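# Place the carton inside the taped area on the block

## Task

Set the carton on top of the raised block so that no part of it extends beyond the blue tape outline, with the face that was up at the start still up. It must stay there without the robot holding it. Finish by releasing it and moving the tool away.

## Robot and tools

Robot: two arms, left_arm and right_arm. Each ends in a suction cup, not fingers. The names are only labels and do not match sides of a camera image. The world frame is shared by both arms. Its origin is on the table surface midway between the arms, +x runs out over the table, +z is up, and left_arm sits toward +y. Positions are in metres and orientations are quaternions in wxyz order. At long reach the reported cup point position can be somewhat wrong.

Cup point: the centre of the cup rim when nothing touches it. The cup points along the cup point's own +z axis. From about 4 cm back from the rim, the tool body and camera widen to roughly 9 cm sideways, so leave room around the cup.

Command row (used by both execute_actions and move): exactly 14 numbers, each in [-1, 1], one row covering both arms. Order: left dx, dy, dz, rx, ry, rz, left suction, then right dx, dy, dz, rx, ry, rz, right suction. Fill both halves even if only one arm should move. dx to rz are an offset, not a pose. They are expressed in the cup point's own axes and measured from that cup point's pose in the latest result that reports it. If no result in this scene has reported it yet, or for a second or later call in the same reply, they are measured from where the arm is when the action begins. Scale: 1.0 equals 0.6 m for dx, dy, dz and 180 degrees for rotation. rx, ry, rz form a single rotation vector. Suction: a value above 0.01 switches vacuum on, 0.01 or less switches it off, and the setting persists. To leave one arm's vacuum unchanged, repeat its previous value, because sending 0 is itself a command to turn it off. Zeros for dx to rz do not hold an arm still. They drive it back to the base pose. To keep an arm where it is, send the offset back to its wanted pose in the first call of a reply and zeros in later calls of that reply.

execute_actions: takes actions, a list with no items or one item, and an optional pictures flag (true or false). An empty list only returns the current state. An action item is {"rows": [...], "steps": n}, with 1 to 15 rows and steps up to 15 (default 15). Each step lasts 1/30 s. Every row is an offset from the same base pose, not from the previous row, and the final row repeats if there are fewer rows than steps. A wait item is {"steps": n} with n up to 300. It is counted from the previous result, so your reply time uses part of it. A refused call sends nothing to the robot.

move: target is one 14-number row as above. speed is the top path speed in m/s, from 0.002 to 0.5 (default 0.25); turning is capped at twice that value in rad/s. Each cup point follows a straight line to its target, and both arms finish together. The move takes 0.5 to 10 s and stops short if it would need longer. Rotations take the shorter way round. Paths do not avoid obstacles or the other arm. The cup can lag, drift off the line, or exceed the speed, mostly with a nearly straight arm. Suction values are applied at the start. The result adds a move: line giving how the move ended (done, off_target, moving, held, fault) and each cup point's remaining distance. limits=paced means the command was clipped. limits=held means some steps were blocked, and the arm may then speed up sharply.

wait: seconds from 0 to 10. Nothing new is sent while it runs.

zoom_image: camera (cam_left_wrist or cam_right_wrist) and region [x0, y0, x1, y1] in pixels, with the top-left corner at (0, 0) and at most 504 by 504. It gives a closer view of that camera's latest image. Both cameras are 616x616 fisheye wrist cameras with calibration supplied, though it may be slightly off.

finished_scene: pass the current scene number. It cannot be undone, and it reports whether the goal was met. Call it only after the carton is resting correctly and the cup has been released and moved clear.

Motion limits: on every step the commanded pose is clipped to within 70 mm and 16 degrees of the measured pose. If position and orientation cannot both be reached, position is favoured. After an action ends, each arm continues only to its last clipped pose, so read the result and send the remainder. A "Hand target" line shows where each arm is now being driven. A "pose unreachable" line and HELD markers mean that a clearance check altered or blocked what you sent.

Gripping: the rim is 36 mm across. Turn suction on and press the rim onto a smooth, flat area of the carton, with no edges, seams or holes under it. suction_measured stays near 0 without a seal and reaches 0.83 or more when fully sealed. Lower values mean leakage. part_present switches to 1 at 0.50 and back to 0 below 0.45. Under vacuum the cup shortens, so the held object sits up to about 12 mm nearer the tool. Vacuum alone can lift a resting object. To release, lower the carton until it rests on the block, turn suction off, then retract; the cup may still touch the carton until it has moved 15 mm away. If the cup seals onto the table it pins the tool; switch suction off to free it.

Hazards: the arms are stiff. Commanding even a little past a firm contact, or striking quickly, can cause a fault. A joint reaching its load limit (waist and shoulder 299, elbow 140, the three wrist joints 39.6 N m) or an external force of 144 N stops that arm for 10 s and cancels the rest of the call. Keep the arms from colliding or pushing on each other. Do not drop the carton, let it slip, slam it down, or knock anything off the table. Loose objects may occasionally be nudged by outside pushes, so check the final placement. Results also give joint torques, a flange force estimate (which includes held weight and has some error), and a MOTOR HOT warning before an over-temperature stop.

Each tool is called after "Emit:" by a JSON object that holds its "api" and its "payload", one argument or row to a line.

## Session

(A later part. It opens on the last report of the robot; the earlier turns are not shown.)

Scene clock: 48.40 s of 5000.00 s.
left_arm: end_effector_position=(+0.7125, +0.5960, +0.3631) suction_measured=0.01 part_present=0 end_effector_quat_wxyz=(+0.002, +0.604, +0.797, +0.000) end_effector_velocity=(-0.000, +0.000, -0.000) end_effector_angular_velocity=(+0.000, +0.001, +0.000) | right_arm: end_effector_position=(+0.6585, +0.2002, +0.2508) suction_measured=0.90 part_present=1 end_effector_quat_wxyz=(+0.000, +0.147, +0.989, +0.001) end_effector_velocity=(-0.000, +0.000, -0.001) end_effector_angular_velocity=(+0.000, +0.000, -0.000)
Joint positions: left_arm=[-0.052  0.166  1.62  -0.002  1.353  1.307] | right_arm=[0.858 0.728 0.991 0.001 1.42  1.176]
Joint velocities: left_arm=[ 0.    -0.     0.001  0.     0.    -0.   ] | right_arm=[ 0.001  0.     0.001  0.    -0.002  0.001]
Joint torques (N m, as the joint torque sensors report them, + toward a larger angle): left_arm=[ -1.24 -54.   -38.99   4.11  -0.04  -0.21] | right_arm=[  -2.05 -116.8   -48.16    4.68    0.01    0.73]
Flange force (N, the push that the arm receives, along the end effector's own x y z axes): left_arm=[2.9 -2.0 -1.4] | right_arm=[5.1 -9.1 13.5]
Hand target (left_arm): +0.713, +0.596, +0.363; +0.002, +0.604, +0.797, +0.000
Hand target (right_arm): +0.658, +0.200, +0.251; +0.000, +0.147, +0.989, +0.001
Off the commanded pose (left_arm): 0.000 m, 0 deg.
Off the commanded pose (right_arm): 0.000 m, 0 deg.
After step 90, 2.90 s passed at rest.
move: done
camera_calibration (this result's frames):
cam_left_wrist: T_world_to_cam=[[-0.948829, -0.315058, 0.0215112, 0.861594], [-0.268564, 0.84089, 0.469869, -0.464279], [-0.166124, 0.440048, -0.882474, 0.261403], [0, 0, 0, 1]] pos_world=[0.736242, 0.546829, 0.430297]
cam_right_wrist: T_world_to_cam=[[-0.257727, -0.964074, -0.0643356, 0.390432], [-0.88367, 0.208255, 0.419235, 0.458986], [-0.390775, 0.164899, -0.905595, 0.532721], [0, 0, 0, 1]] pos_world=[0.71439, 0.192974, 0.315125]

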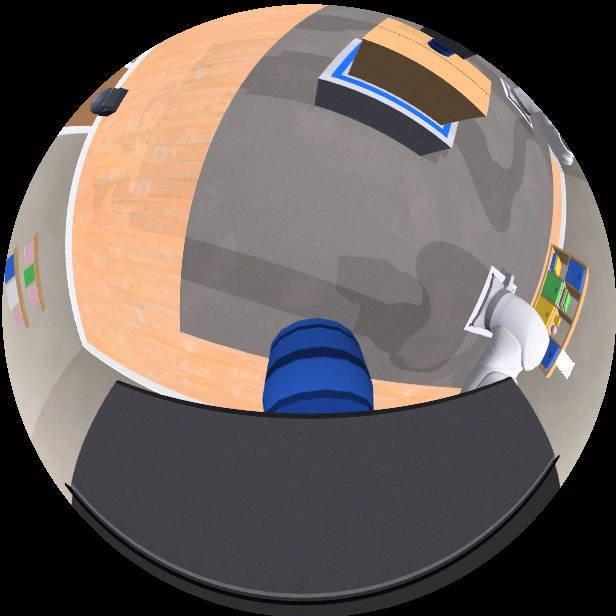

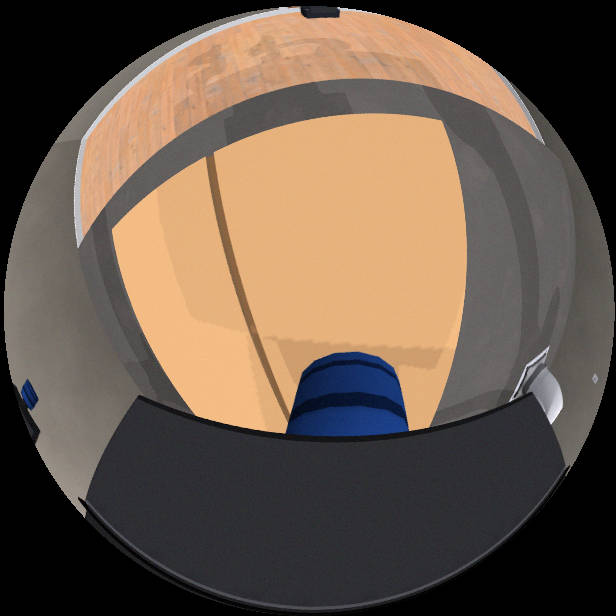

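Emit:
{"api": "move", "payload": {
  "target": [0,0,0,0,0,0,0,-0.0033,-0.0146,0.01,0,0,0,1],
  "speed": 0.01
}}

Emit:
{"api": "move", "payload": {
  "target": [0,0,0,0,0,0,0,0,0,0,0,0,0,0],
  "speed": 0.01
}}

Emit:
{"api": "move", "payload": {
  "target": [0,0,0,0,0,0,0,0,0,-0.04,0,0,0,0],
  "speed": 0.1
}}

Emit:
{"api": "move", "payload": {
  "target": [0,0,0,0,0,0,0,0.2,-0.3,-0.3,0,0,0,0],
  "speed": 0.3
}}

Emit:
{"api": "zoom_image", "payload": {
  "camera": "cam_left_wrist",
  "region": [300, 0, 500, 170]
}}

Emit:
{"api": "zoom_image", "payload": {
  "camera": "cam_right_wrist",
  "region": [60, 30, 400, 320]
}}

Scene clock: 57.73 s of 5000.00 s.
left_arm: end_effector_position=(+0.7125, +0.5960, +0.3631) suction_measured=0.01 part_present=0 end_effector_quat_wxyz=(+0.002, +0.604, +0.797, +0.000) end_effector_velocity=(-0.001, +0.001, +0.002) end_effector_angular_velocity=(+0.000, -0.003, +0.001) | right_arm: end_effector_position=(+0.6579, +0.1913, +0.2448) suction_measured=0.90 part_present=1 end_effector_quat_wxyz=(+0.000, +0.147, +0.989, +0.001) end_effector_velocity=(-0.000, -0.000, -0.000) end_effector_angular_velocity=(+0.000, -0.000, -0.000)
Joint positions: left_arm=[-0.052  0.166  1.62  -0.002  1.353  1.307] | right_arm=[0.853 0.716 1.023 0.001 1.4   1.17 ]
Joint velocities: left_arm=[ 0.001 -0.003 -0.     0.     0.001 -0.   ] | right_arm=[ 0.    -0.001  0.002  0.    -0.001  0.   ]
Joint torques (N m, as the joint torque sensors report them, + toward a larger angle): left_arm=[ -1.63 -53.48 -39.63   4.12   0.31  -0.43] | right_arm=[  -1.13 -114.52  -46.88    4.55    0.15    0.54]
Flange force (N, the push that the arm receives, along the end effector's own x y z axes): left_arm=[4.4 -4.6 -0.8] | right_arm=[3.8 -7.8 11.4]
Hand target (left_arm): +0.713, +0.596, +0.363; +0.002, +0.604, +0.797, +0.000
Hand target (right_arm): +0.658, +0.191, +0.245; +0.000, +0.147, +0.989, +0.001
Off the commanded pose (left_arm): 0.000 m, 0 deg.
Off the commanded pose (right_arm): 0.000 m, 0 deg.
After step 90, 5.03 s passed at rest.
move: done
camera_calibration (this result's frames):
cam_left_wrist: T_world_to_cam=[[-0.948829, -0.315058, 0.0215113, 0.861594], [-0.268564, 0.84089, 0.469869, -0.464279], [-0.166124, 0.440048, -0.882474, 0.261402], [0, 0, 0, 1]] pos_world=[0.736242, 0.546829, 0.430297]
cam_right_wrist: T_world_to_cam=[[-0.25775, -0.964068, -0.0643328, 0.381296], [-0.883671, 0.208281, 0.419219, 0.462795], [-0.390756, 0.164903, -0.905603, 0.528513], [0, 0, 0, 1]] pos_world=[0.713757, 0.184051, 0.309141]

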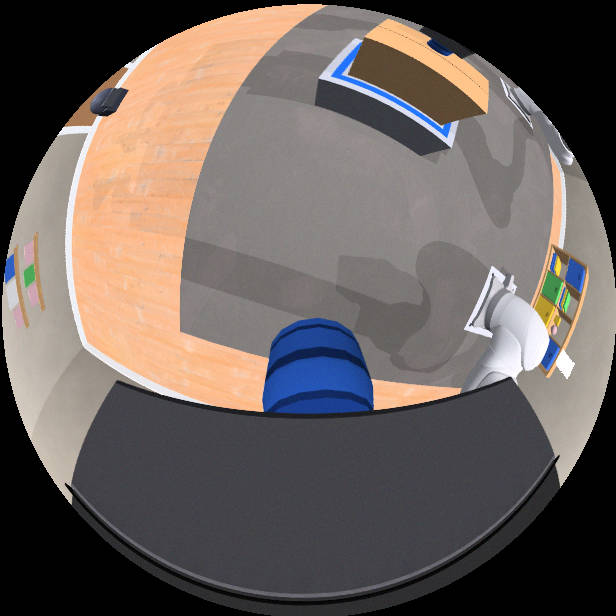

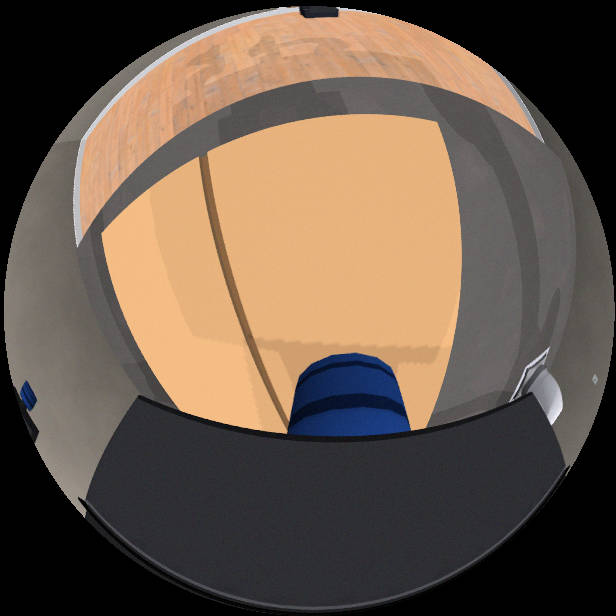

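Scene clock: 58.23 s of 5000.00 s.
left_arm: end_effector_position=(+0.7125, +0.5960, +0.3631) suction_measured=0.01 part_present=0 end_effector_quat_wxyz=(+0.002, +0.604, +0.797, +0.000) end_effector_velocity=(-0.000, +0.001, +0.000) end_effector_angular_velocity=(-0.000, -0.002, +0.002) | right_arm: end_effector_position=(+0.6579, +0.1913, +0.2448) suction_measured=0.00 part_present=0 end_effector_quat_wxyz=(+0.000, +0.147, +0.989, +0.001) end_effector_velocity=(-0.000, +0.001, -0.001) end_effector_angular_velocity=(+0.000, -0.000, +0.001)
Joint positions: left_arm=[-0.052  0.166  1.62  -0.002  1.353  1.307] | right_arm=[0.853 0.716 1.023 0.001 1.4   1.17 ]
Joint velocities: left_arm=[ 0.002 -0.001  0.001 -0.    -0.001  0.   ] | right_arm=[ 0.001  0.001 -0.001  0.    -0.001  0.   ]
Joint torques (N m, as the joint torque sensors report them, + toward a larger angle): left_arm=[  0.18 -54.91 -39.45   4.25  -0.41  -0.15] | right_arm=[ -0.81 -92.74 -35.04   5.31  -0.79   0.15]
Flange force (N, the push that the arm receives, along the end effector's own x y z axes): left_arm=[1.0 -2.4 -1.4] | right_arm=[4.5 -8.7 -11.8]
Hand target (left_arm): +0.713, +0.596, +0.363; +0.002, +0.604, +0.797, +0.000
Hand target (right_arm): +0.658, +0.191, +0.245; +0.000, +0.147, +0.989, +0.001
Off the commanded pose (left_arm): 0.000 m, 0 deg.
Off the commanded pose (right_arm): 0.000 m, 0 deg.
move: done
camera_calibration (this result's frames):
cam_left_wrist: T_world_to_cam=[[-0.948829, -0.315058, 0.0215111, 0.861594], [-0.268564, 0.84089, 0.469869, -0.464279], [-0.166124, 0.440048, -0.882474, 0.261402], [0, 0, 0, 1]] pos_world=[0.736242, 0.546829, 0.430297]
cam_right_wrist: T_world_to_cam=[[-0.257815, -0.964049, -0.0643447, 0.381302], [-0.88366, 0.208337, 0.419213, 0.462832], [-0.390737, 0.164939, -0.905605, 0.528527], [0, 0, 0, 1]] pos_world=[0.713807, 0.183995, 0.309146]

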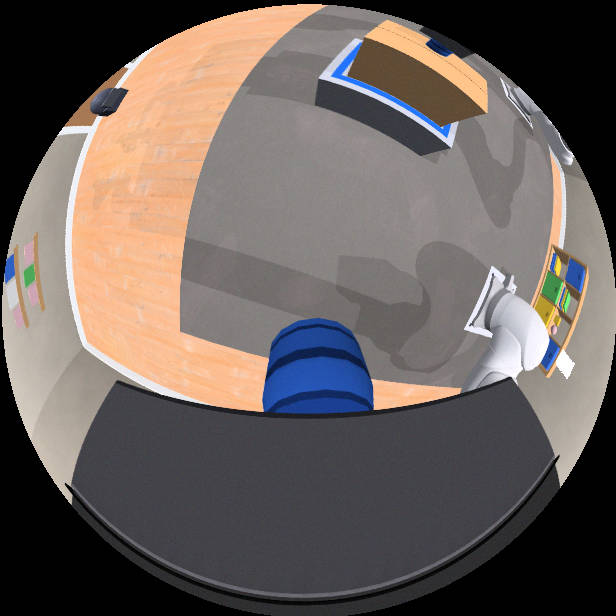

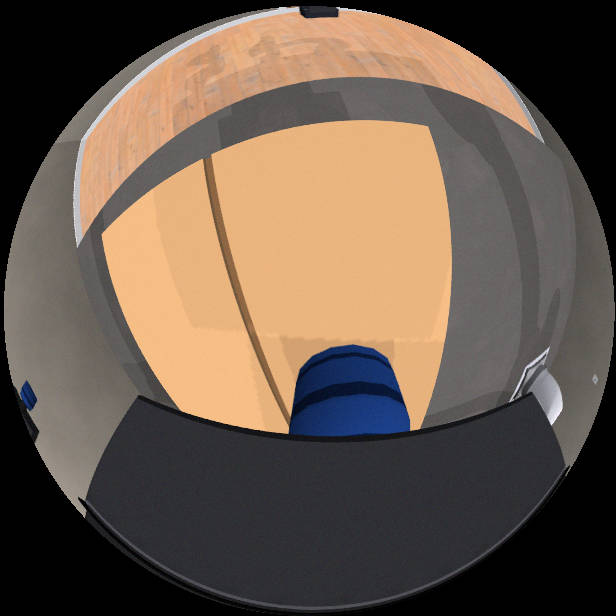

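Scene clock: 59.00 s of 5000.00 s.
left_arm: end_effector_position=(+0.7125, +0.5960, +0.3631) suction_measured=0.01 part_present=0 end_effector_quat_wxyz=(+0.002, +0.604, +0.797, +0.000) end_effector_velocity=(+0.000, +0.001, -0.001) end_effector_angular_velocity=(+0.000, +0.002, +0.002) | right_arm: end_effector_position=(+0.6579, +0.1912, +0.2688) suction_measured=0.00 part_present=0 end_effector_quat_wxyz=(+0.000, +0.147, +0.989, +0.001) end_effector_velocity=(-0.000, -0.001, +0.001) end_effector_angular_velocity=(-0.001, +0.001, +0.000)
Joint positions: left_arm=[-0.052  0.166  1.62  -0.002  1.353  1.307] | right_arm=[0.853 0.709 0.992 0.001 1.438 1.17 ]
Joint velocities: left_arm=[ 0.001  0.001  0.001  0.    -0.    -0.   ] | right_arm=[-0.    -0.001  0.001  0.     0.002 -0.   ]
Joint torques (N m, as the joint torque sensors report them, + toward a larger angle): left_arm=[  2.65 -54.11 -38.84   3.83   0.05  -0.18] | right_arm=[  -2.6  -105.44  -39.61    4.17    0.73    0.5 ]
Flange force (N, the push that the arm receives, along the end effector's own x y z axes): left_arm=[-2.9 -2.7 -1.1] | right_arm=[3.3 -1.0 0.3]
Hand target (left_arm): +0.713, +0.596, +0.363; +0.002, +0.604, +0.797, +0.000
Hand target (right_arm): +0.658, +0.191, +0.269; +0.000, +0.147, +0.989, +0.001
Off the commanded pose (left_arm): 0.000 m, 0 deg.
Off the commanded pose (right_arm): 0.000 m, 0 deg.
move: done
camera_calibration (this result's frames):
cam_left_wrist: T_world_to_cam=[[-0.948829, -0.315058, 0.0215113, 0.861594], [-0.268564, 0.84089, 0.469869, -0.464279], [-0.166125, 0.440048, -0.882474, 0.261403], [0, 0, 0, 1]] pos_world=[0.736242, 0.546829, 0.430297]
cam_right_wrist: T_world_to_cam=[[-0.257773, -0.964061, -0.0643314, 0.382781], [-0.883663, 0.208301, 0.419226, 0.452784], [-0.39076, 0.164912, -0.9056, 0.550223], [0, 0, 0, 1]] pos_world=[0.713784, 0.183971, 0.333087]

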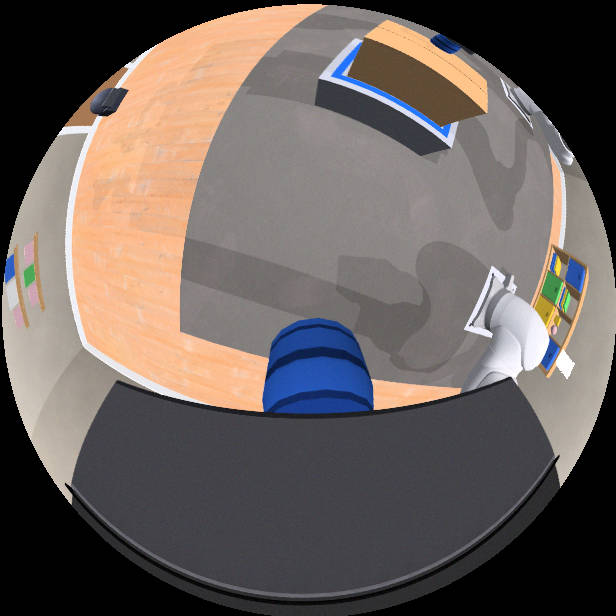

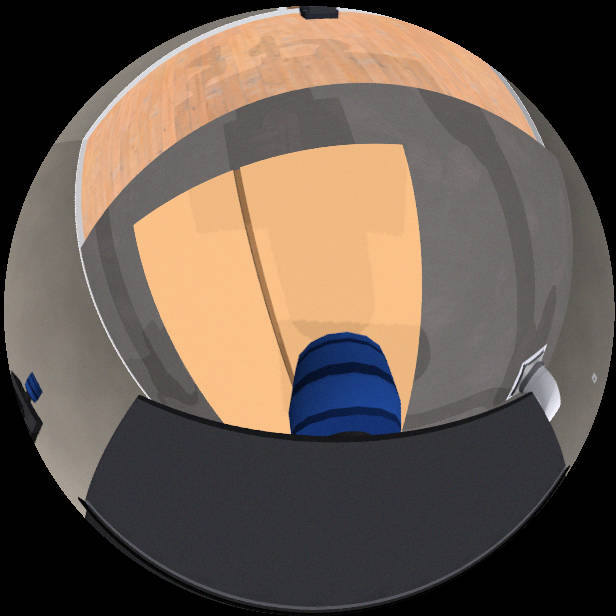

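Scene clock: 60.43 s of 5000.00 s.
left_arm: end_effector_position=(+0.7125, +0.5960, +0.3631) suction_measured=0.01 part_present=0 end_effector_quat_wxyz=(+0.002, +0.604, +0.797, +0.000) end_effector_velocity=(-0.000, -0.000, +0.001) end_effector_angular_velocity=(-0.000, -0.002, -0.000) | right_arm: end_effector_position=(+0.4907, +0.0536, +0.4485) suction_measured=0.00 part_present=0 end_effector_quat_wxyz=(+0.000, +0.147, +0.989, +0.001) end_effector_velocity=(-0.001, +0.000, +0.002) end_effector_angular_velocity=(+0.003, -0.001, -0.000)
Joint positions: left_arm=[-0.052  0.166  1.62  -0.002  1.353  1.307] | right_arm=[0.906 0.31  1.283 0.001 1.546 1.224]
Joint velocities: left_arm=[-0.    -0.002  0.    -0.    -0.001  0.   ] | right_arm=[ 0.001 -0.002 -0.001  0.001  0.001  0.001]
Joint torques (N m, as the joint torque sensors report them, + toward a larger angle): left_arm=[  0.54 -55.46 -39.98   3.71   0.29   0.33] | right_arm=[  0.05 -69.24 -41.6    4.47   0.27   0.38]
Flange force (N, the push that the arm receives, along the end effector's own x y z axes): left_arm=[-1.1 -2.8 0.8] | right_arm=[1.7 -6.6 2.3]
Hand target (left_arm): +0.713, +0.596, +0.363; +0.002, +0.604, +0.797, +0.000
Hand target (right_arm): +0.491, +0.054, +0.449; +0.000, +0.147, +0.989, +0.001
Off the commanded pose (left_arm): 0.000 m, 0 deg.
Off the commanded pose (right_arm): 0.000 m, 0 deg.
move: done
camera_calibration (this result's frames):
cam_left_wrist: T_world_to_cam=[[-0.948829, -0.315058, 0.021511, 0.861594], [-0.268564, 0.84089, 0.469869, -0.464279], [-0.166124, 0.440048, -0.882474, 0.261402], [0, 0, 0, 1]] pos_world=[0.736242, 0.546829, 0.430297]
cam_right_wrist: T_world_to_cam=[[-0.257678, -0.96409, -0.0642886, 0.218542], [-0.883597, 0.208196, 0.419417, 0.258269], [-0.390971, 0.16488, -0.905514, 0.670428], [0, 0, 0, 1]] pos_world=[0.546638, 0.0463832, 0.51281]

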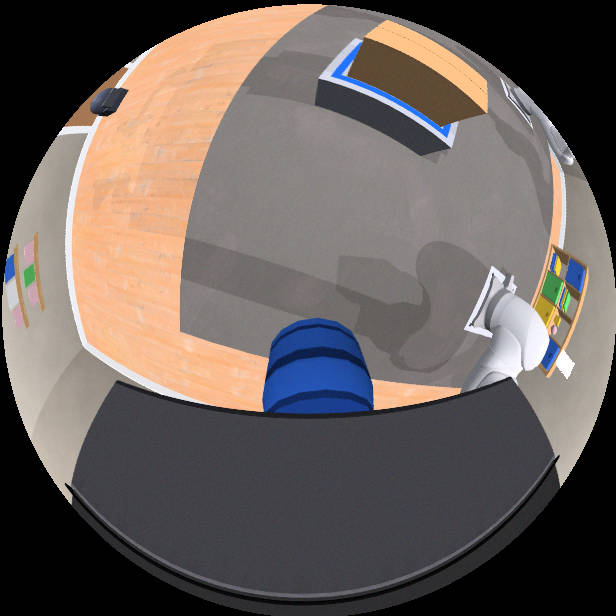

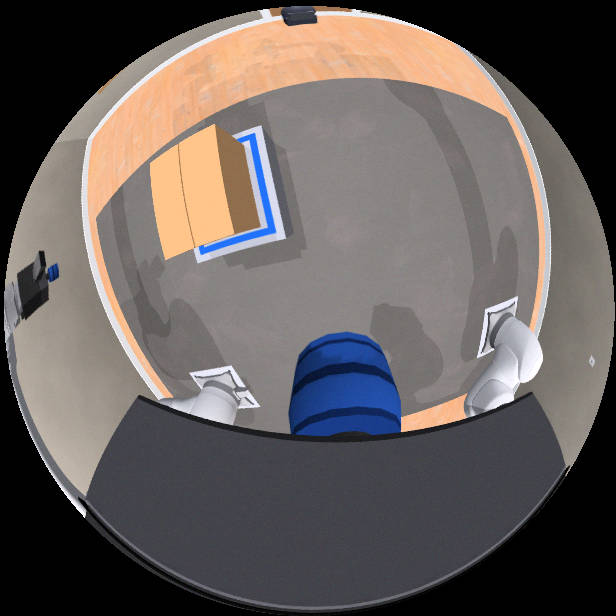

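Region (300, 0, 500, 170) of cam_left_wrist's 616x616 image, scaled by 2.520, with more detail than that image has; it fills the top 428 rows of this view, and the rest is white.

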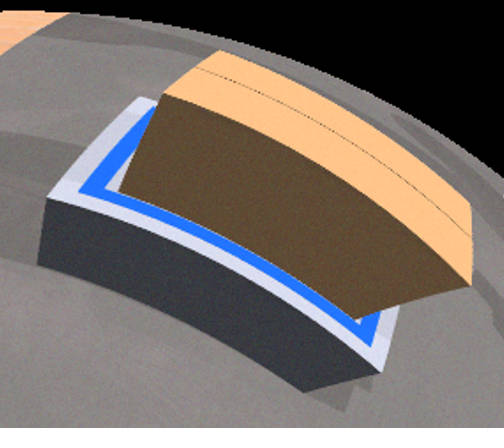

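Region (60, 30, 400, 320) of cam_right_wrist's 616x616 image, scaled by 1.482, with more detail than that image has; it fills the top 430 rows of this view, and the rest is white.

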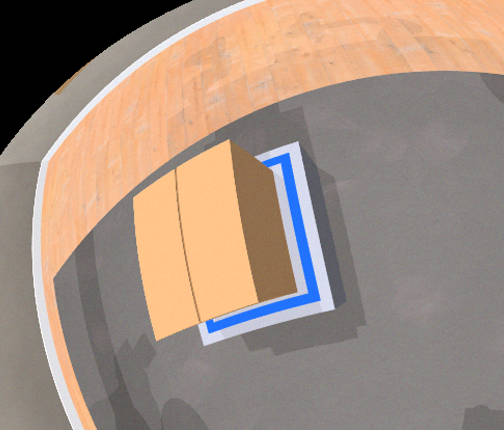

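Emit:
{"api": "finished_scene", "payload": {
  "scene": 2
}}

The scene is finished: the task was done.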